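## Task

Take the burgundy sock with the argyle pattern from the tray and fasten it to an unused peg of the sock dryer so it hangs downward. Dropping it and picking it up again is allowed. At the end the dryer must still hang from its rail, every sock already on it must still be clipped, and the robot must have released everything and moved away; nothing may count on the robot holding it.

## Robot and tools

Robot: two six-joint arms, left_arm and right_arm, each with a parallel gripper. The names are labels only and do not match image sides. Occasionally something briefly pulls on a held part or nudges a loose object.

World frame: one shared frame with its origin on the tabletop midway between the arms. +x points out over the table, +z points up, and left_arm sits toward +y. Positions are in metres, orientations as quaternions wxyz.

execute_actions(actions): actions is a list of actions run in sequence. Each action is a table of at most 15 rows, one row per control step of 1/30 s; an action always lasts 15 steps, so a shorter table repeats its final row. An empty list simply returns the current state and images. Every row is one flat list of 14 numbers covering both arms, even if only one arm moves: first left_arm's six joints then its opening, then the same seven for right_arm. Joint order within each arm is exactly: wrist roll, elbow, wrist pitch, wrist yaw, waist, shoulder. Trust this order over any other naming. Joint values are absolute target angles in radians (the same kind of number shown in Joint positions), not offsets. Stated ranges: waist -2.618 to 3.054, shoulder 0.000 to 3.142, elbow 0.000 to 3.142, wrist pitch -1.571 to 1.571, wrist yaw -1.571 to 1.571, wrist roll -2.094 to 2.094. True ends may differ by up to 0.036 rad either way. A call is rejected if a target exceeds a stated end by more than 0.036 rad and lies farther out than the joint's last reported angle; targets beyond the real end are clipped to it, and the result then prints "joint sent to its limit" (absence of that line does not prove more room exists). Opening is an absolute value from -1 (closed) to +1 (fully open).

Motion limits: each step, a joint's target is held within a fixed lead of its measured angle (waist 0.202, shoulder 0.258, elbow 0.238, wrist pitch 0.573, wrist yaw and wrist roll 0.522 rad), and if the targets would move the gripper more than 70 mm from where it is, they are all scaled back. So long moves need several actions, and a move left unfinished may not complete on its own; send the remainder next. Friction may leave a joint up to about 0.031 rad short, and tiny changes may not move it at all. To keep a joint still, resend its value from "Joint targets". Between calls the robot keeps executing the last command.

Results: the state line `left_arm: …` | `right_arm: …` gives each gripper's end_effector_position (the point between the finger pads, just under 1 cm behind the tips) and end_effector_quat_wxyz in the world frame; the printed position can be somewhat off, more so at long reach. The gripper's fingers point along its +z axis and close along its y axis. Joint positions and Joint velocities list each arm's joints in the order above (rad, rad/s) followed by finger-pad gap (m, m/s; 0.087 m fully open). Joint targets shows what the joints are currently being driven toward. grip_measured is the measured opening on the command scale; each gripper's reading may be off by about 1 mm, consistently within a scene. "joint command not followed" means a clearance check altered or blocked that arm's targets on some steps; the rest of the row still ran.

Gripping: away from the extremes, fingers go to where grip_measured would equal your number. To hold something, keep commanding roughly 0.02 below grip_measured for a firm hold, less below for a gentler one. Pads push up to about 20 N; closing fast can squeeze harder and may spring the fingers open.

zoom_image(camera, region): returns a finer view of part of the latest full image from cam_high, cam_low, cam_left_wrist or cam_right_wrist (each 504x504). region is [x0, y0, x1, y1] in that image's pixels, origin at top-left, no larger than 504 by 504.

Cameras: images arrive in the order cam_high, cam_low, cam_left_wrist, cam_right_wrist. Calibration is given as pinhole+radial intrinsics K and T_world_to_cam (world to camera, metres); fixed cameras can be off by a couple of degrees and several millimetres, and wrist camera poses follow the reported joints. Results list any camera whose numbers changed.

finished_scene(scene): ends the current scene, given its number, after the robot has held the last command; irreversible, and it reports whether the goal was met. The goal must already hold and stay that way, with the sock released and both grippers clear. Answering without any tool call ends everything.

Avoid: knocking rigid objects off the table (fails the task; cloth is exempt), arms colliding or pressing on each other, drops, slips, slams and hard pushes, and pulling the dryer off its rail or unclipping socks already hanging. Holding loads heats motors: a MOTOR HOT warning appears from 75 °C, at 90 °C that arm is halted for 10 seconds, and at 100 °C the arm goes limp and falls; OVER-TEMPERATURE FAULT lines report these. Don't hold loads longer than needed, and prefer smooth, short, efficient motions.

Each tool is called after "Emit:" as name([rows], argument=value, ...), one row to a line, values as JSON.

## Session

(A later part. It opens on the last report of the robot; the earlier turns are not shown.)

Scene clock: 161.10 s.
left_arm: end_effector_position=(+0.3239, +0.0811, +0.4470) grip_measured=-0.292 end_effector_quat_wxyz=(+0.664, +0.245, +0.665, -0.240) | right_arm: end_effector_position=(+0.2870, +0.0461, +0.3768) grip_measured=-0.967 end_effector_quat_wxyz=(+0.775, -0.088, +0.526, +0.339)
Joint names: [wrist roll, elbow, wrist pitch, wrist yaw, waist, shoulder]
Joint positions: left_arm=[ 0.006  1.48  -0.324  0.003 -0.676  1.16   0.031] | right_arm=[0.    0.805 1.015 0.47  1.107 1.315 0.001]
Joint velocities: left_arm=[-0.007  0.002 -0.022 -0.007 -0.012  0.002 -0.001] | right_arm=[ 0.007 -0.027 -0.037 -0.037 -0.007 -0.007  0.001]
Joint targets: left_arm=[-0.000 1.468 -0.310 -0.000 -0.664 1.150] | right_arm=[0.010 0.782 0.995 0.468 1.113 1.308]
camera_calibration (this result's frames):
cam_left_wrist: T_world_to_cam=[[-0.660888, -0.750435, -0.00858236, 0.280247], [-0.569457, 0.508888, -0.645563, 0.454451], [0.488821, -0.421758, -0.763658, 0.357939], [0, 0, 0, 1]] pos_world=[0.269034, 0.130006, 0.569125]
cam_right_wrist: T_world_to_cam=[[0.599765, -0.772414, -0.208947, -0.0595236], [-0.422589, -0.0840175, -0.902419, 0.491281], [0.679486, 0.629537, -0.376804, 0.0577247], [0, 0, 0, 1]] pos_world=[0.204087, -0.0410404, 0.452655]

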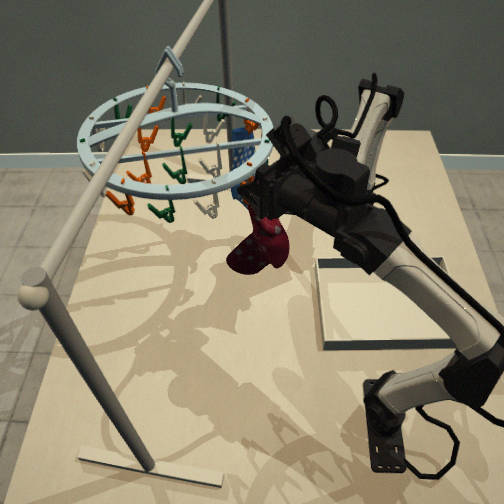

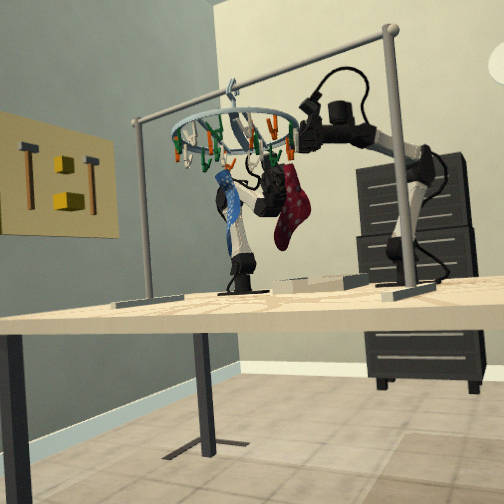

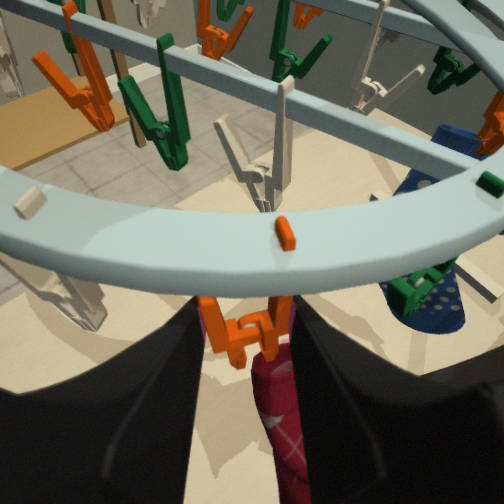

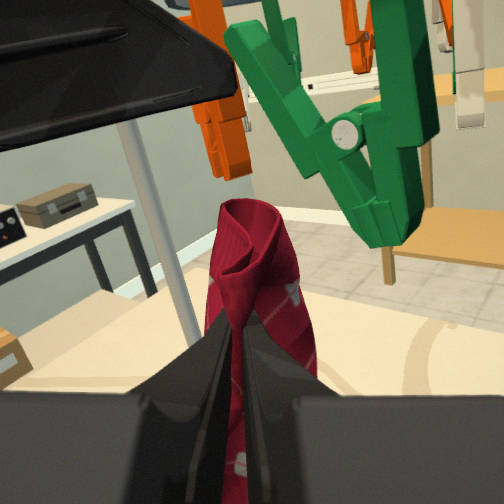

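Emit:
execute_actions([
  [[0.0,1.468,-0.31,0.0,-0.664,1.15,-0.33,0.01,0.845,0.97,0.468,1.113,1.30,-1]],
  [[0.0,1.468,-0.31,0.0,-0.664,1.15,-0.33,0.01,0.864,0.943,0.468,1.113,1.296,-1]],
])

Emit:
zoom_image(camera="cam_left_wrist", region=[170, 280, 330, 440])

Emit:
zoom_image(camera="cam_right_wrist", region=[100, 40, 340, 280])

Scene clock: 164.37 s.
left_arm: end_effector_position=(+0.3239, +0.0811, +0.4470) grip_measured=-0.292 end_effector_quat_wxyz=(+0.664, +0.245, +0.665, -0.240) | right_arm: end_effector_position=(+0.2875, +0.0470, +0.3874) grip_measured=-0.967 end_effector_quat_wxyz=(+0.774, -0.089, +0.527, +0.338)
Joint names: [wrist roll, elbow, wrist pitch, wrist yaw, waist, shoulder]
Joint positions: left_arm=[ 0.006  1.48  -0.324  0.003 -0.676  1.16   0.031] | right_arm=[0.    0.845 0.962 0.47  1.107 1.306 0.001]
Joint velocities: left_arm=[-0.022 -0.012 -0.037  0.007 -0.017 -0.007 -0.002] | right_arm=[ 0.051 -0.007  0.022 -0.007  0.002 -0.012  0.001]
Joint targets: left_arm=[0.000 1.468 -0.310 0.000 -0.664 1.150] | right_arm=[0.010 0.864 0.943 0.468 1.113 1.296]
camera_calibration (this result's frames):
cam_left_wrist: T_world_to_cam=[[-0.660888, -0.750435, -0.00858236, 0.280247], [-0.569457, 0.508888, -0.645563, 0.454451], [0.488821, -0.421758, -0.763658, 0.357939], [0, 0, 0, 1]] pos_world=[0.269034, 0.130006, 0.569125]
cam_right_wrist: T_world_to_cam=[[0.599408, -0.773124, -0.207339, -0.0573497], [-0.424133, -0.0870919, -0.901402, 0.50132], [0.678838, 0.628247, -0.380111, 0.0623258], [0, 0, 0, 1]] pos_world=[0.204693, -0.0398335, 0.463691]

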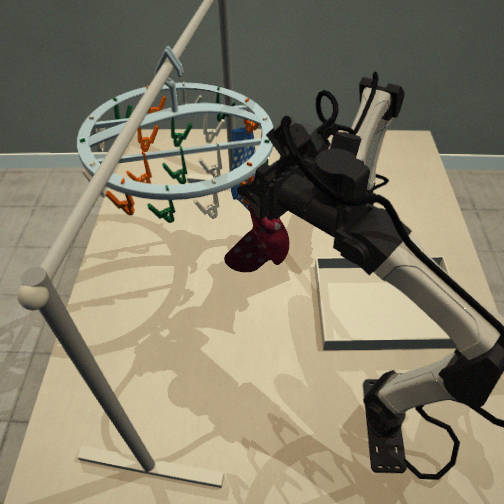

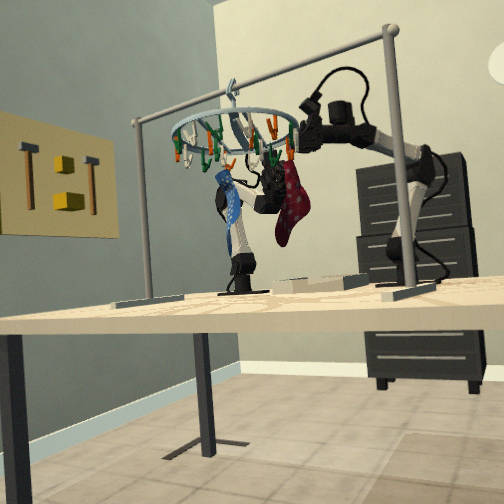

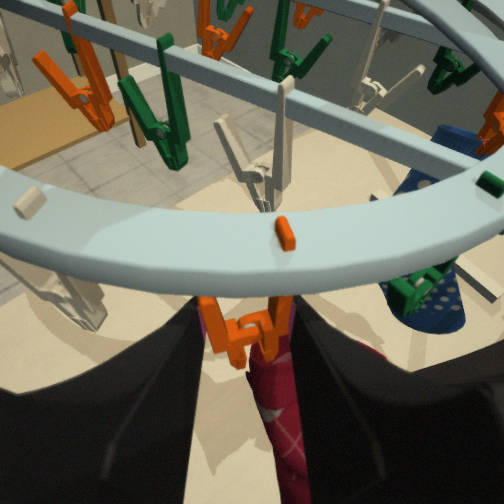

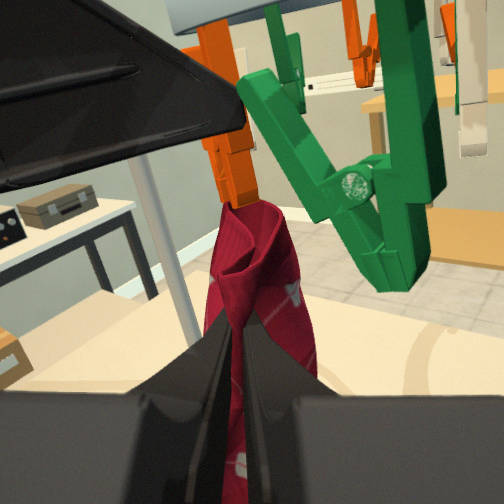

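Region (170, 280, 330, 440) of cam_left_wrist's 504x504 image, scaled by 3.150, with more detail than that image has.

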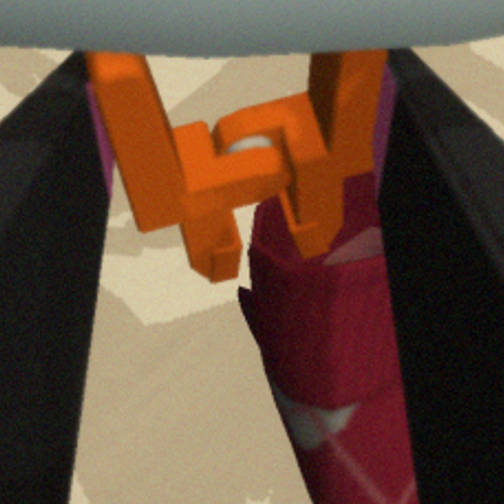

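Region (100, 40, 340, 280) of cam_right_wrist's 504x504 image, scaled by 2.100, with more detail than that image has.

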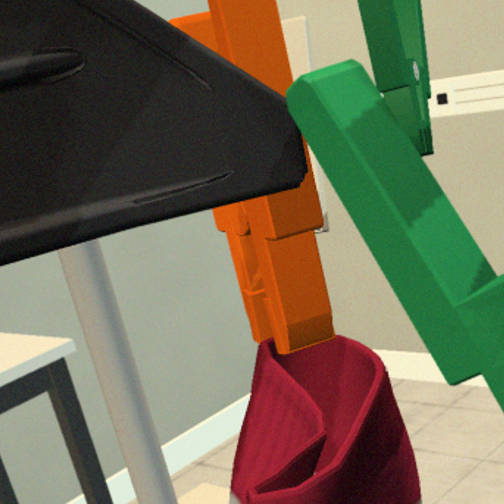

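Emit:
execute_actions([
  [[0.0,1.468,-0.31,0.0,-0.664,1.15,-0.33,0.01,0.864,0.925,0.468,1.119,1.279,-1]],
  [[0.0,1.468,-0.31,0.0,-0.664,1.15,-0.33,0.01,0.884,0.906,0.468,1.119,1.279,-1]],
])

Emit:
zoom_image(camera="cam_left_wrist", region=[170, 280, 330, 440])

Emit:
zoom_image(camera="cam_right_wrist", region=[100, 40, 340, 280])

Scene clock: 167.23 s.
left_arm: end_effector_position=(+0.3239, +0.0811, +0.4470) grip_measured=-0.292 end_effector_quat_wxyz=(+0.664, +0.245, +0.665, -0.240) | right_arm: end_effector_position=(+0.2854, +0.0457, +0.3952) grip_measured=-0.967 end_effector_quat_wxyz=(+0.774, -0.090, +0.527, +0.339)
Joint names: [wrist roll, elbow, wrist pitch, wrist yaw, waist, shoulder]
Joint positions: left_arm=[ 0.006  1.48  -0.324  0.003 -0.676  1.16   0.031] | right_arm=[0.    0.866 0.925 0.47  1.11  1.289 0.001]
Joint velocities: left_arm=[-0.051  0.002  0.007 -0.066  0.022 -0.022  0.   ] | right_arm=[ 0.007  0.002 -0.051 -0.007  0.012  0.007 -0.   ]
Joint targets: left_arm=[-0.000 1.468 -0.310 0.000 -0.664 1.150] | right_arm=[0.010 0.884 0.906 0.468 1.119 1.279]
camera_calibration (this result's frames):
cam_left_wrist: T_world_to_cam=[[-0.660888, -0.750435, -0.00858236, 0.280247], [-0.569457, 0.508888, -0.645563, 0.454451], [0.488821, -0.421758, -0.763658, 0.357939], [0, 0, 0, 1]] pos_world=[0.269034, 0.130006, 0.569125]
cam_right_wrist: T_world_to_cam=[[0.601729, -0.771362, -0.207178, -0.0562987], [-0.424019, -0.0886936, -0.9013, 0.507406], [0.676853, 0.630186, -0.380441, 0.068176], [0, 0, 0, 1]] pos_world=[0.202881, -0.0413866, 0.471598]

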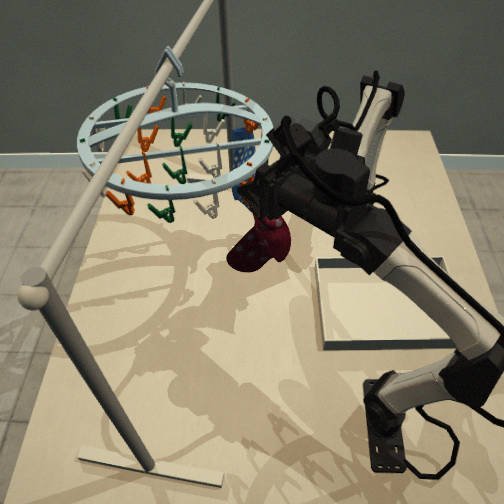

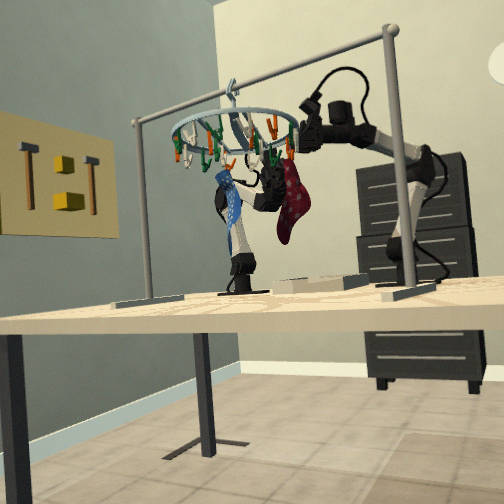

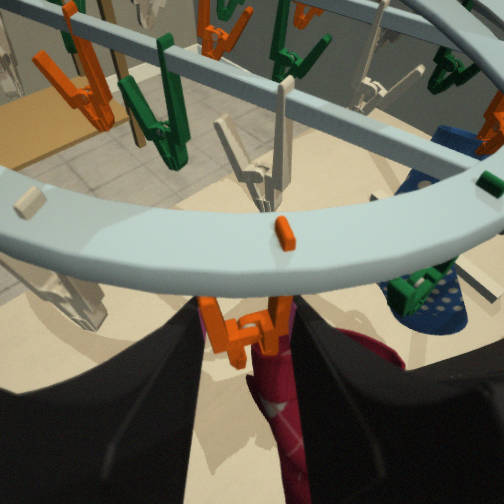

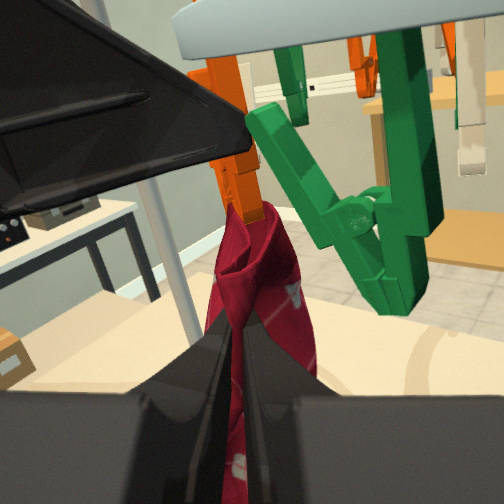

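Region (170, 280, 330, 440) of cam_left_wrist's 504x504 image, scaled by 3.150, with more detail than that image has.

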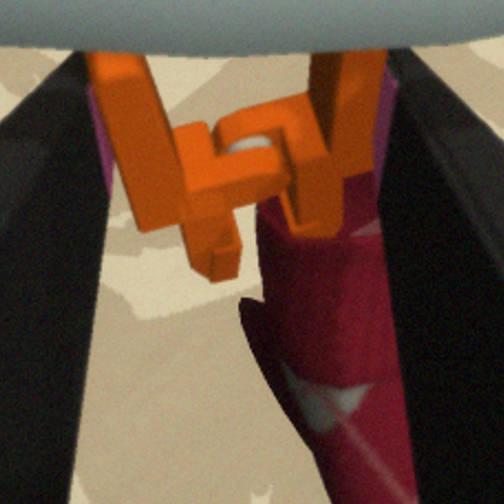

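Region (100, 40, 340, 280) of cam_right_wrist's 504x504 image, scaled by 2.100, with more detail than that image has.

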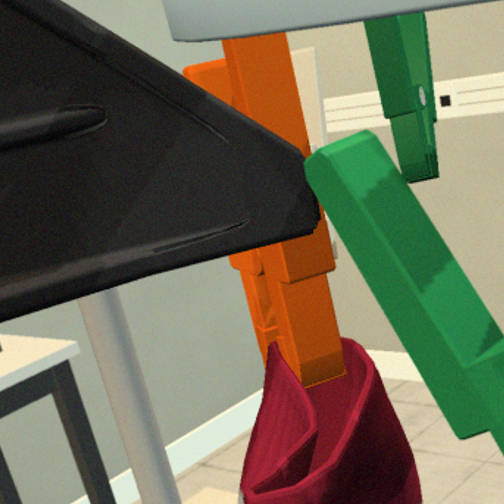

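Emit:
execute_actions([
  [[0.0,1.468,-0.31,0.0,-0.664,1.15,-0.33,0.01,0.91,0.875,0.468,1.119,1.273,-1]],
  [[0.0,1.468,-0.31,0.0,-0.664,1.15,-0.33,0.01,0.91,0.875,0.468,1.119,1.273,-1]],
])

Emit:
zoom_image(camera="cam_left_wrist", region=[170, 280, 330, 440])

Emit:
zoom_image(camera="cam_right_wrist", region=[100, 40, 340, 280])

Scene clock: 169.07 s.
left_arm: end_effector_position=(+0.3239, +0.0811, +0.4470) grip_measured=-0.292 end_effector_quat_wxyz=(+0.664, +0.245, +0.665, -0.240) | right_arm: end_effector_position=(+0.2853, +0.0454, +0.4030) grip_measured=-0.967 end_effector_quat_wxyz=(+0.774, -0.090, +0.527, +0.340)
Joint names: [wrist roll, elbow, wrist pitch, wrist yaw, waist, shoulder]
Joint positions: left_arm=[ 0.006  1.48  -0.324  0.003 -0.676  1.16   0.031] | right_arm=[0.    0.891 0.893 0.47  1.11  1.283 0.001]
Joint velocities: left_arm=[-0.007 -0.002  0.037 -0.007 -0.012 -0.002 -0.001] | right_arm=[-0.022 -0.002 -0.022 -0.007  0.012 -0.002 -0.001]
Joint targets: left_arm=[-0.000 1.468 -0.310 0.000 -0.664 1.150] | right_arm=[0.010 0.910 0.875 0.468 1.119 1.273]
camera_calibration (this result's frames):
cam_left_wrist: T_world_to_cam=[[-0.660888, -0.750435, -0.00858236, 0.280247], [-0.569457, 0.508888, -0.645563, 0.454451], [0.488821, -0.421758, -0.763658, 0.357939], [0, 0, 0, 1]] pos_world=[0.269034, 0.130006, 0.569125]
cam_right_wrist: T_world_to_cam=[[0.6018, -0.77122, -0.2075, -0.0547314], [-0.423712, -0.0880781, -0.901505, 0.51427], [0.676982, 0.630446, -0.379781, 0.0711022], [0, 0, 0, 1]] pos_world=[0.202705, -0.04174, 0.479264]

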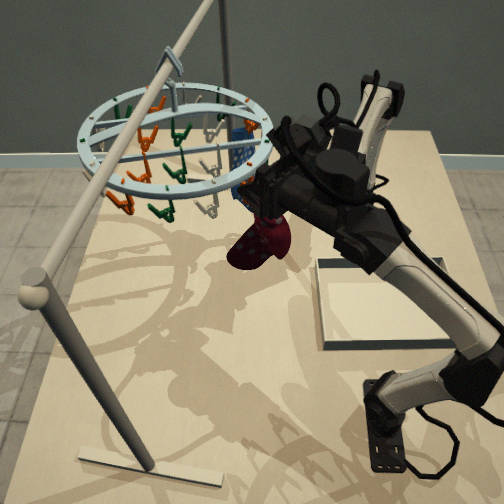

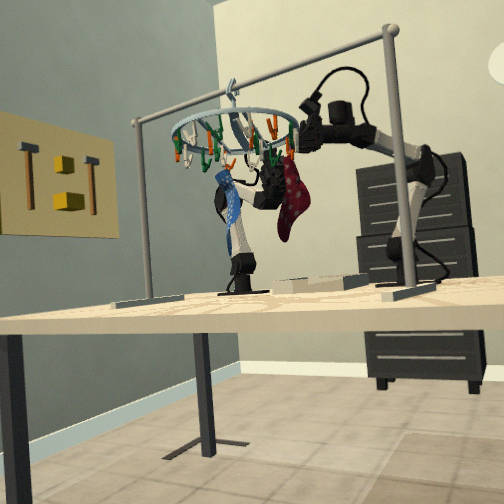

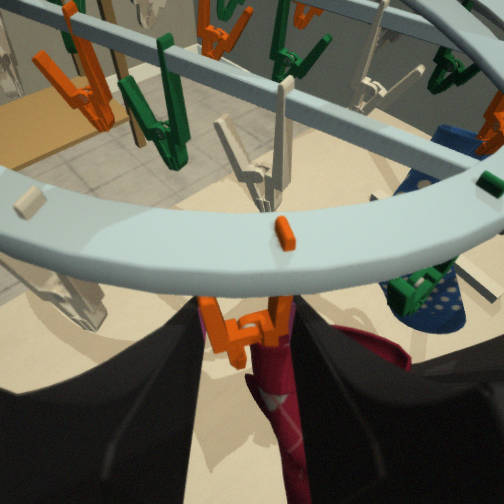

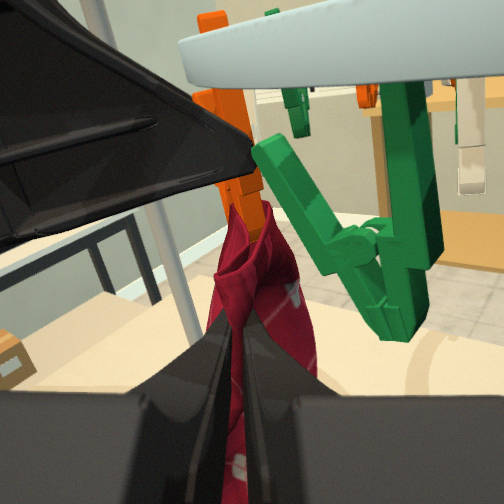

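Region (170, 280, 330, 440) of cam_left_wrist's 504x504 image, scaled by 3.150, with more detail than that image has.

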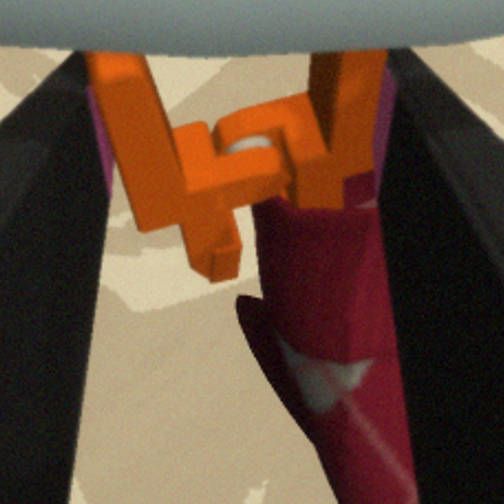

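Region (100, 40, 340, 280) of cam_right_wrist's 504x504 image, scaled by 2.100, with more detail than that image has.

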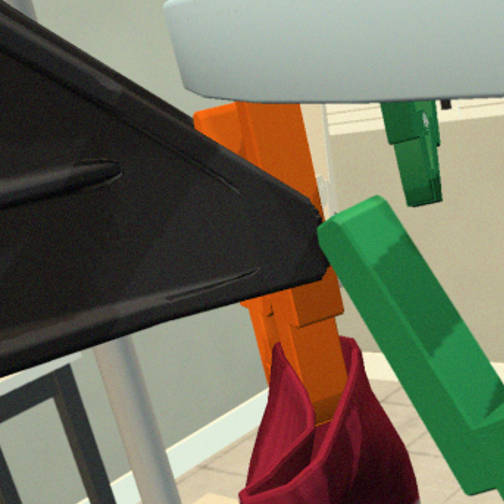

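Emit:
execute_actions([
  [[0.0,1.468,-0.31,0.0,-0.664,1.15,-0.28,0.01,0.91,0.875,0.468,1.119,1.273,-1],[0.0,1.468,-0.31,0.0,-0.664,1.15,-0.25,0.01,0.91,0.875,0.468,1.119,1.273,-1],[0.0,1.468,-0.31,0.0,-0.664,1.15,-0.22,0.01,0.91,0.875,0.468,1.119,1.273,-1],[0.0,1.468,-0.31,0.0,-0.664,1.15,-0.19,0.01,0.91,0.875,0.468,1.119,1.273,-1],[0.0,1.468,-0.31,0.0,-0.664,1.15,-0.16,0.01,0.91,0.875,0.468,1.119,1.273,-1],[0.0,1.468,-0.31,0.0,-0.664,1.15,-0.13,0.01,0.91,0.875,0.468,1.119,1.273,-1],[0.0,1.468,-0.31,0.0,-0.664,1.15,-0.10,0.01,0.91,0.875,0.468,1.119,1.273,-1],[0.0,1.468,-0.31,0.0,-0.664,1.15,-0.07,0.01,0.91,0.875,0.468,1.119,1.273,-1],[0.0,1.468,-0.31,0.0,-0.664,1.15,-0.04,0.01,0.91,0.875,0.468,1.119,1.273,-1],[0.0,1.468,-0.31,0.0,-0.664,1.15,-0.01,0.01,0.91,0.875,0.468,1.119,1.273,-1],[0.0,1.468,-0.31,0.0,-0.664,1.15,0.02,0.01,0.91,0.875,0.468,1.119,1.273,-1],[0.0,1.468,-0.31,0.0,-0.664,1.15,0.05,0.01,0.91,0.875,0.468,1.119,1.273,-1],[0.0,1.468,-0.31,0.0,-0.664,1.15,0.08,0.01,0.91,0.875,0.468,1.119,1.273,-1],[0.0,1.468,-0.31,0.0,-0.664,1.15,0.11,0.01,0.91,0.875,0.468,1.119,1.273,-1],[0.0,1.468,-0.31,0.0,-0.664,1.15,0.14,0.01,0.91,0.875,0.468,1.119,1.273,-1]],
])

Emit:
zoom_image(camera="cam_left_wrist", region=[170, 280, 330, 440])

Scene clock: 171.27 s.
left_arm: end_effector_position=(+0.3240, +0.0812, +0.4470) grip_measured=+0.126 end_effector_quat_wxyz=(+0.664, +0.245, +0.665, -0.240) | right_arm: end_effector_position=(+0.2853, +0.0454, +0.4028) grip_measured=-0.967 end_effector_quat_wxyz=(+0.774, -0.090, +0.527, +0.339)
Joint names: [wrist roll, elbow, wrist pitch, wrist yaw, waist, shoulder]
Joint positions: left_arm=[ 0.006  1.48  -0.324  0.003 -0.676  1.16   0.049] | right_arm=[0.    0.891 0.892 0.47  1.11  1.283 0.001]
Joint velocities: left_arm=[-0.037 -0.002 -0.066 -0.051  0.007 -0.002  0.025] | right_arm=[-0.007  0.007 -0.022  0.051  0.002 -0.007 -0.001]
Joint targets: left_arm=[0.000 1.468 -0.310 0.000 -0.664 1.150] | right_arm=[0.010 0.910 0.875 0.468 1.119 1.273]
camera_calibration (this result's frames):
cam_left_wrist: T_world_to_cam=[[-0.660602, -0.750687, -0.00858386, 0.280243], [-0.56965, 0.508672, -0.645563, 0.45453], [0.488983, -0.421571, -0.763658, 0.357872], [0, 0, 0, 1]] pos_world=[0.269059, 0.130037, 0.569125]
cam_right_wrist: T_world_to_cam=[[0.601729, -0.771362, -0.207178, -0.0548457], [-0.424019, -0.0886936, -0.9013, 0.514166], [0.676853, 0.630186, -0.380441, 0.0713036], [0, 0, 0, 1]] pos_world=[0.202756, -0.0416372, 0.479182]

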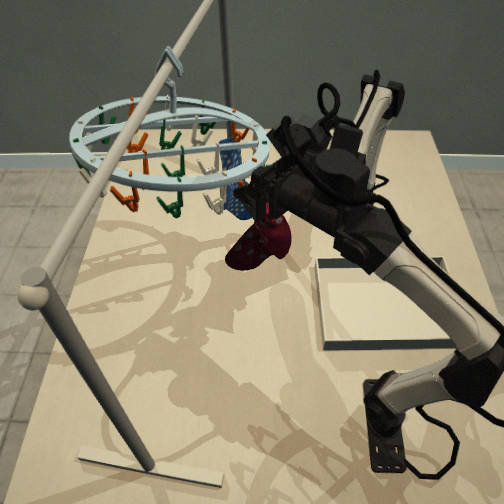

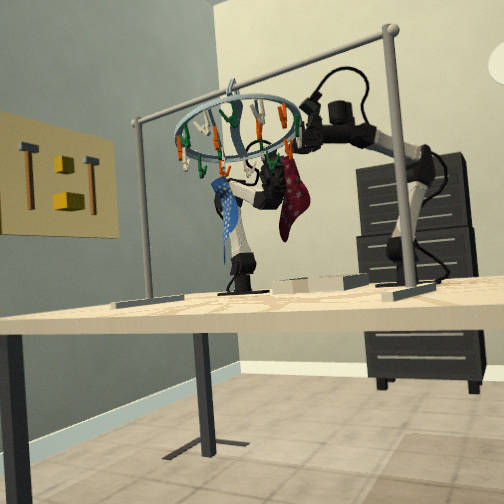

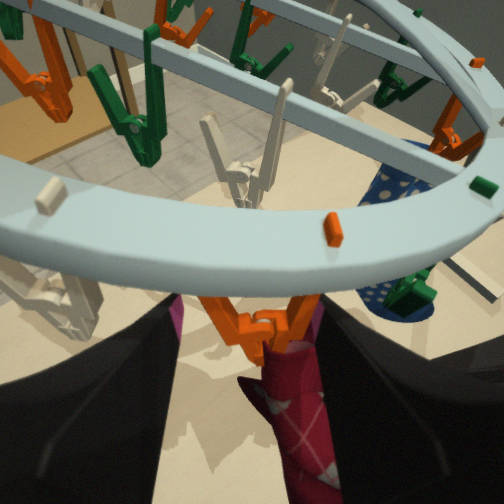

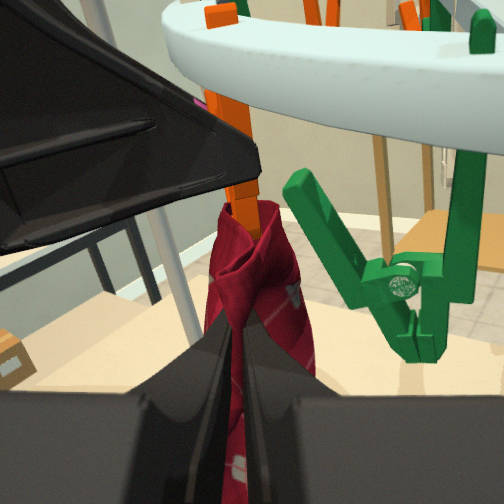

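Region (170, 280, 330, 440) of cam_left_wrist's 504x504 image, scaled by 3.150, with more detail than that image has.

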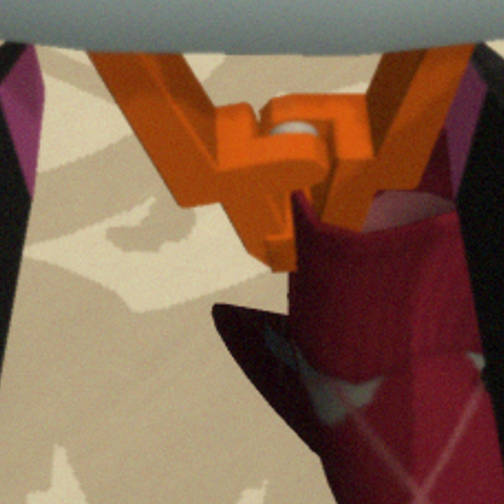

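Peg has closed on the cuff. Open the left further and release the right.

Emit:
execute_actions([
  [[0.0,1.468,-0.31,0.0,-0.664,1.15,0.18,0.01,0.91,0.875,0.468,1.119,1.273,-0.95],[0.0,1.468,-0.31,0.0,-0.664,1.15,0.22,0.01,0.91,0.875,0.468,1.119,1.273,-0.9],[0.0,1.468,-0.31,0.0,-0.664,1.15,0.26,0.01,0.91,0.875,0.468,1.119,1.273,-0.84],[0.0,1.468,-0.31,0.0,-0.664,1.15,0.30,0.01,0.91,0.875,0.468,1.119,1.273,-0.78],[0.0,1.468,-0.31,0.0,-0.664,1.15,0.34,0.01,0.91,0.875,0.468,1.119,1.273,-0.7],[0.0,1.468,-0.31,0.0,-0.664,1.15,0.38,0.01,0.91,0.875,0.468,1.119,1.273,-0.62],[0.0,1.468,-0.31,0.0,-0.664,1.15,0.42,0.01,0.91,0.875,0.468,1.119,1.273,-0.54],[0.0,1.468,-0.31,0.0,-0.664,1.15,0.46,0.01,0.91,0.875,0.468,1.119,1.273,-0.46],[0.0,1.468,-0.31,0.0,-0.664,1.15,0.50,0.01,0.91,0.875,0.468,1.119,1.273,-0.38],[0.0,1.468,-0.31,0.0,-0.664,1.15,0.55,0.01,0.91,0.875,0.468,1.119,1.273,-0.3],[0.0,1.468,-0.31,0.0,-0.664,1.15,0.55,0.01,0.91,0.875,0.468,1.119,1.273,-0.22],[0.0,1.468,-0.31,0.0,-0.664,1.15,0.55,0.01,0.91,0.875,0.468,1.119,1.273,-0.14],[0.0,1.468,-0.31,0.0,-0.664,1.15,0.55,0.01,0.91,0.875,0.468,1.119,1.273,-0.06],[0.0,1.468,-0.31,0.0,-0.664,1.15,0.55,0.01,0.91,0.875,0.468,1.119,1.273,0.02],[0.0,1.468,-0.31,0.0,-0.664,1.15,0.55,0.01,0.91,0.875,0.468,1.119,1.273,0.1]],
])

Scene clock: 173.90 s.
left_arm: end_effector_position=(+0.3240, +0.0812, +0.4470) grip_measured=+0.550 end_effector_quat_wxyz=(+0.664, +0.245, +0.665, -0.240) | right_arm: end_effector_position=(+0.2853, +0.0454, +0.4028) grip_measured=+0.062 end_effector_quat_wxyz=(+0.774, -0.090, +0.527, +0.339)
Joint names: [wrist roll, elbow, wrist pitch, wrist yaw, waist, shoulder]
Joint positions: left_arm=[ 0.006  1.48  -0.324  0.003 -0.676  1.16   0.068] | right_arm=[0.    0.891 0.892 0.47  1.11  1.283 0.046]
Joint velocities: left_arm=[-0.022  0.017 -0.037 -0.066  0.007 -0.007 -0.   ] | right_arm=[ 0.007  0.002 -0.007 -0.037 -0.007  0.002  0.067]
Joint targets: left_arm=[-0.000 1.468 -0.310 0.000 -0.664 1.150] | right_arm=[0.010 0.910 0.875 0.468 1.119 1.273]
camera_calibration (this result's frames):
cam_left_wrist: T_world_to_cam=[[-0.660602, -0.750687, -0.00858386, 0.280243], [-0.56965, 0.508672, -0.645563, 0.45453], [0.488983, -0.421571, -0.763658, 0.357872], [0, 0, 0, 1]] pos_world=[0.269059, 0.130037, 0.569125]
cam_right_wrist: T_world_to_cam=[[0.601729, -0.771362, -0.207178, -0.0548457], [-0.424019, -0.0886936, -0.9013, 0.514166], [0.676853, 0.630186, -0.380441, 0.0713036], [0, 0, 0, 1]] pos_world=[0.202756, -0.0416372, 0.479182]

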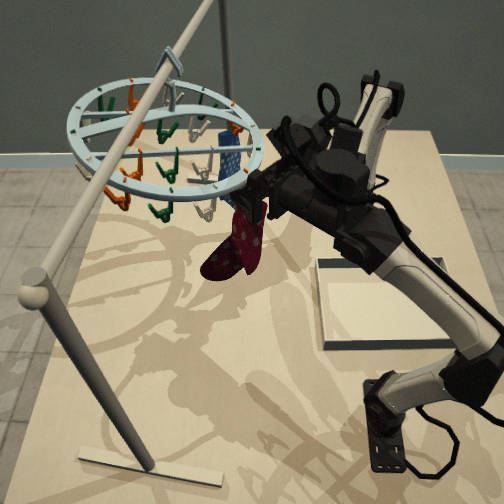

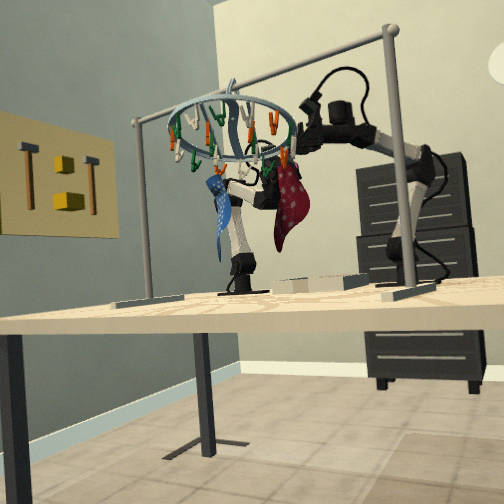

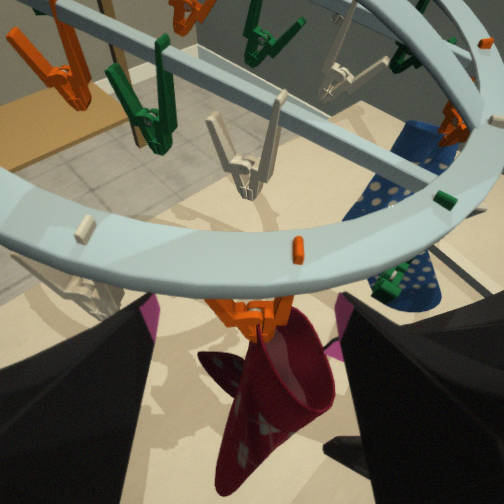

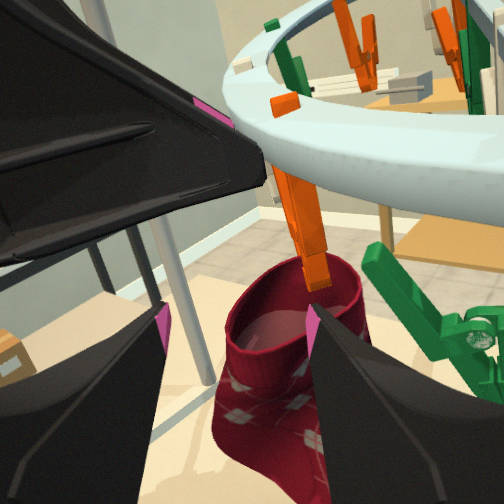

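Emit:
execute_actions([
  [[0.0,1.44,-0.39,0.0,-0.664,1.05,0.55,0.01,0.79,0.86,0.468,1.15,1.165,0.3]],
  [[0.0,1.41,-0.47,0.0,-0.664,0.94,0.55,0.01,0.70,0.83,0.468,1.185,1.05,0.3]],
  [[0.0,1.38,-0.55,0.0,-0.6,0.8,0.55,0.01,0.65,0.7,0.42,1.25,0.88,0.3]],
  [[0.0,1.36,-0.6,0.0,-0.55,0.72,0.55,0.01,0.62,0.6,0.4,1.3,0.78,0.3]],
])

Scene clock: 178.67 s.
left_arm: end_effector_position=(+0.2286, +0.1956, +0.4561) grip_measured=+0.550 end_effector_quat_wxyz=(+0.696, +0.201, +0.658, -0.208) | right_arm: end_effector_position=(+0.1813, -0.0113, +0.3987) grip_measured=+0.300 end_effector_quat_wxyz=(+0.733, -0.166, +0.508, +0.422)
Joint names: [wrist roll, elbow, wrist pitch, wrist yaw, waist, shoulder]
Joint positions: left_arm=[ 0.006  1.372 -0.594  0.003 -0.562  0.723  0.068] | right_arm=[0.001 0.646 0.627 0.406 1.292 0.787 0.057]
Joint velocities: left_arm=[-0.022 -0.017 -0.022 -0.081 -0.007  0.007  0.   ] | right_arm=[-0.051 -0.007 -0.022 -0.022  0.007 -0.022  0.   ]
Joint targets: left_arm=[0.000 1.360 -0.600 0.000 -0.550 0.720] | right_arm=[0.010 0.620 0.600 0.400 1.300 0.780]
camera_calibration (this result's frames):
cam_left_wrist: T_world_to_cam=[[-0.570731, -0.821076, -0.0099915, 0.297047], [-0.591165, 0.419304, -0.688991, 0.390038], [0.569903, -0.387322, -0.724701, 0.416689], [0, 0, 0, 1]] pos_world=[0.162638, 0.241747, 0.573675]
cam_right_wrist: T_world_to_cam=[[0.771844, -0.611445, -0.174334, -0.0790326], [-0.367811, -0.205738, -0.906856, 0.452056], [0.518625, 0.764073, -0.383693, 0.207399], [0, 0, 0, 1]] pos_world=[0.119709, -0.113787, 0.475749]

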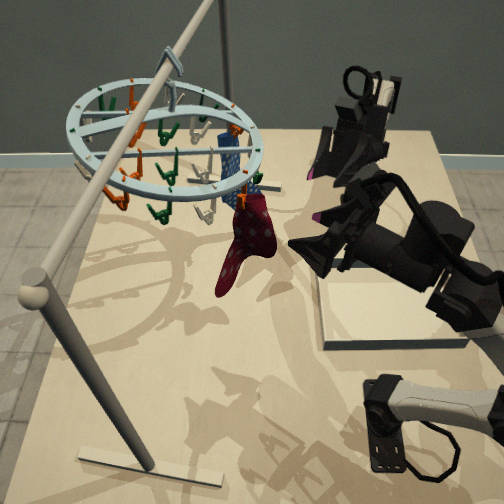

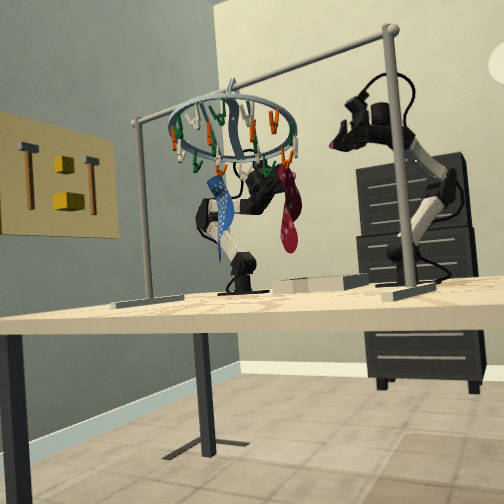

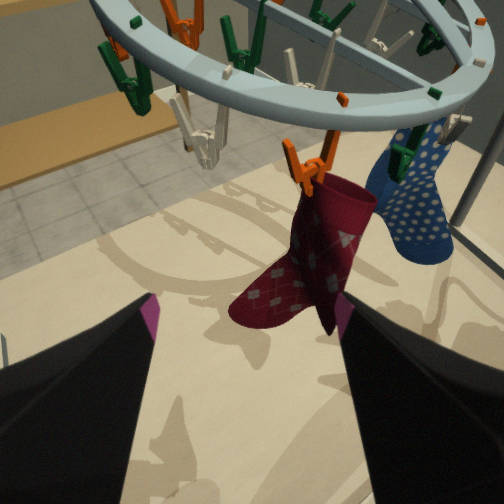

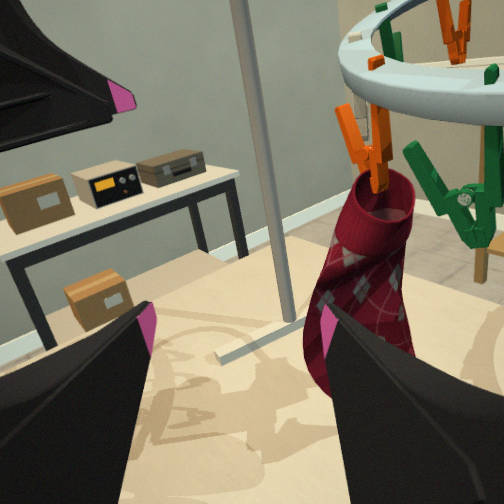

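The burgundy sock is hanging from the orange peg and the blue sock is still clipped. The dryer is on its rail and both arms are clear.

Emit:
finished_scene(scene=2)

The scene is finished: the task was done.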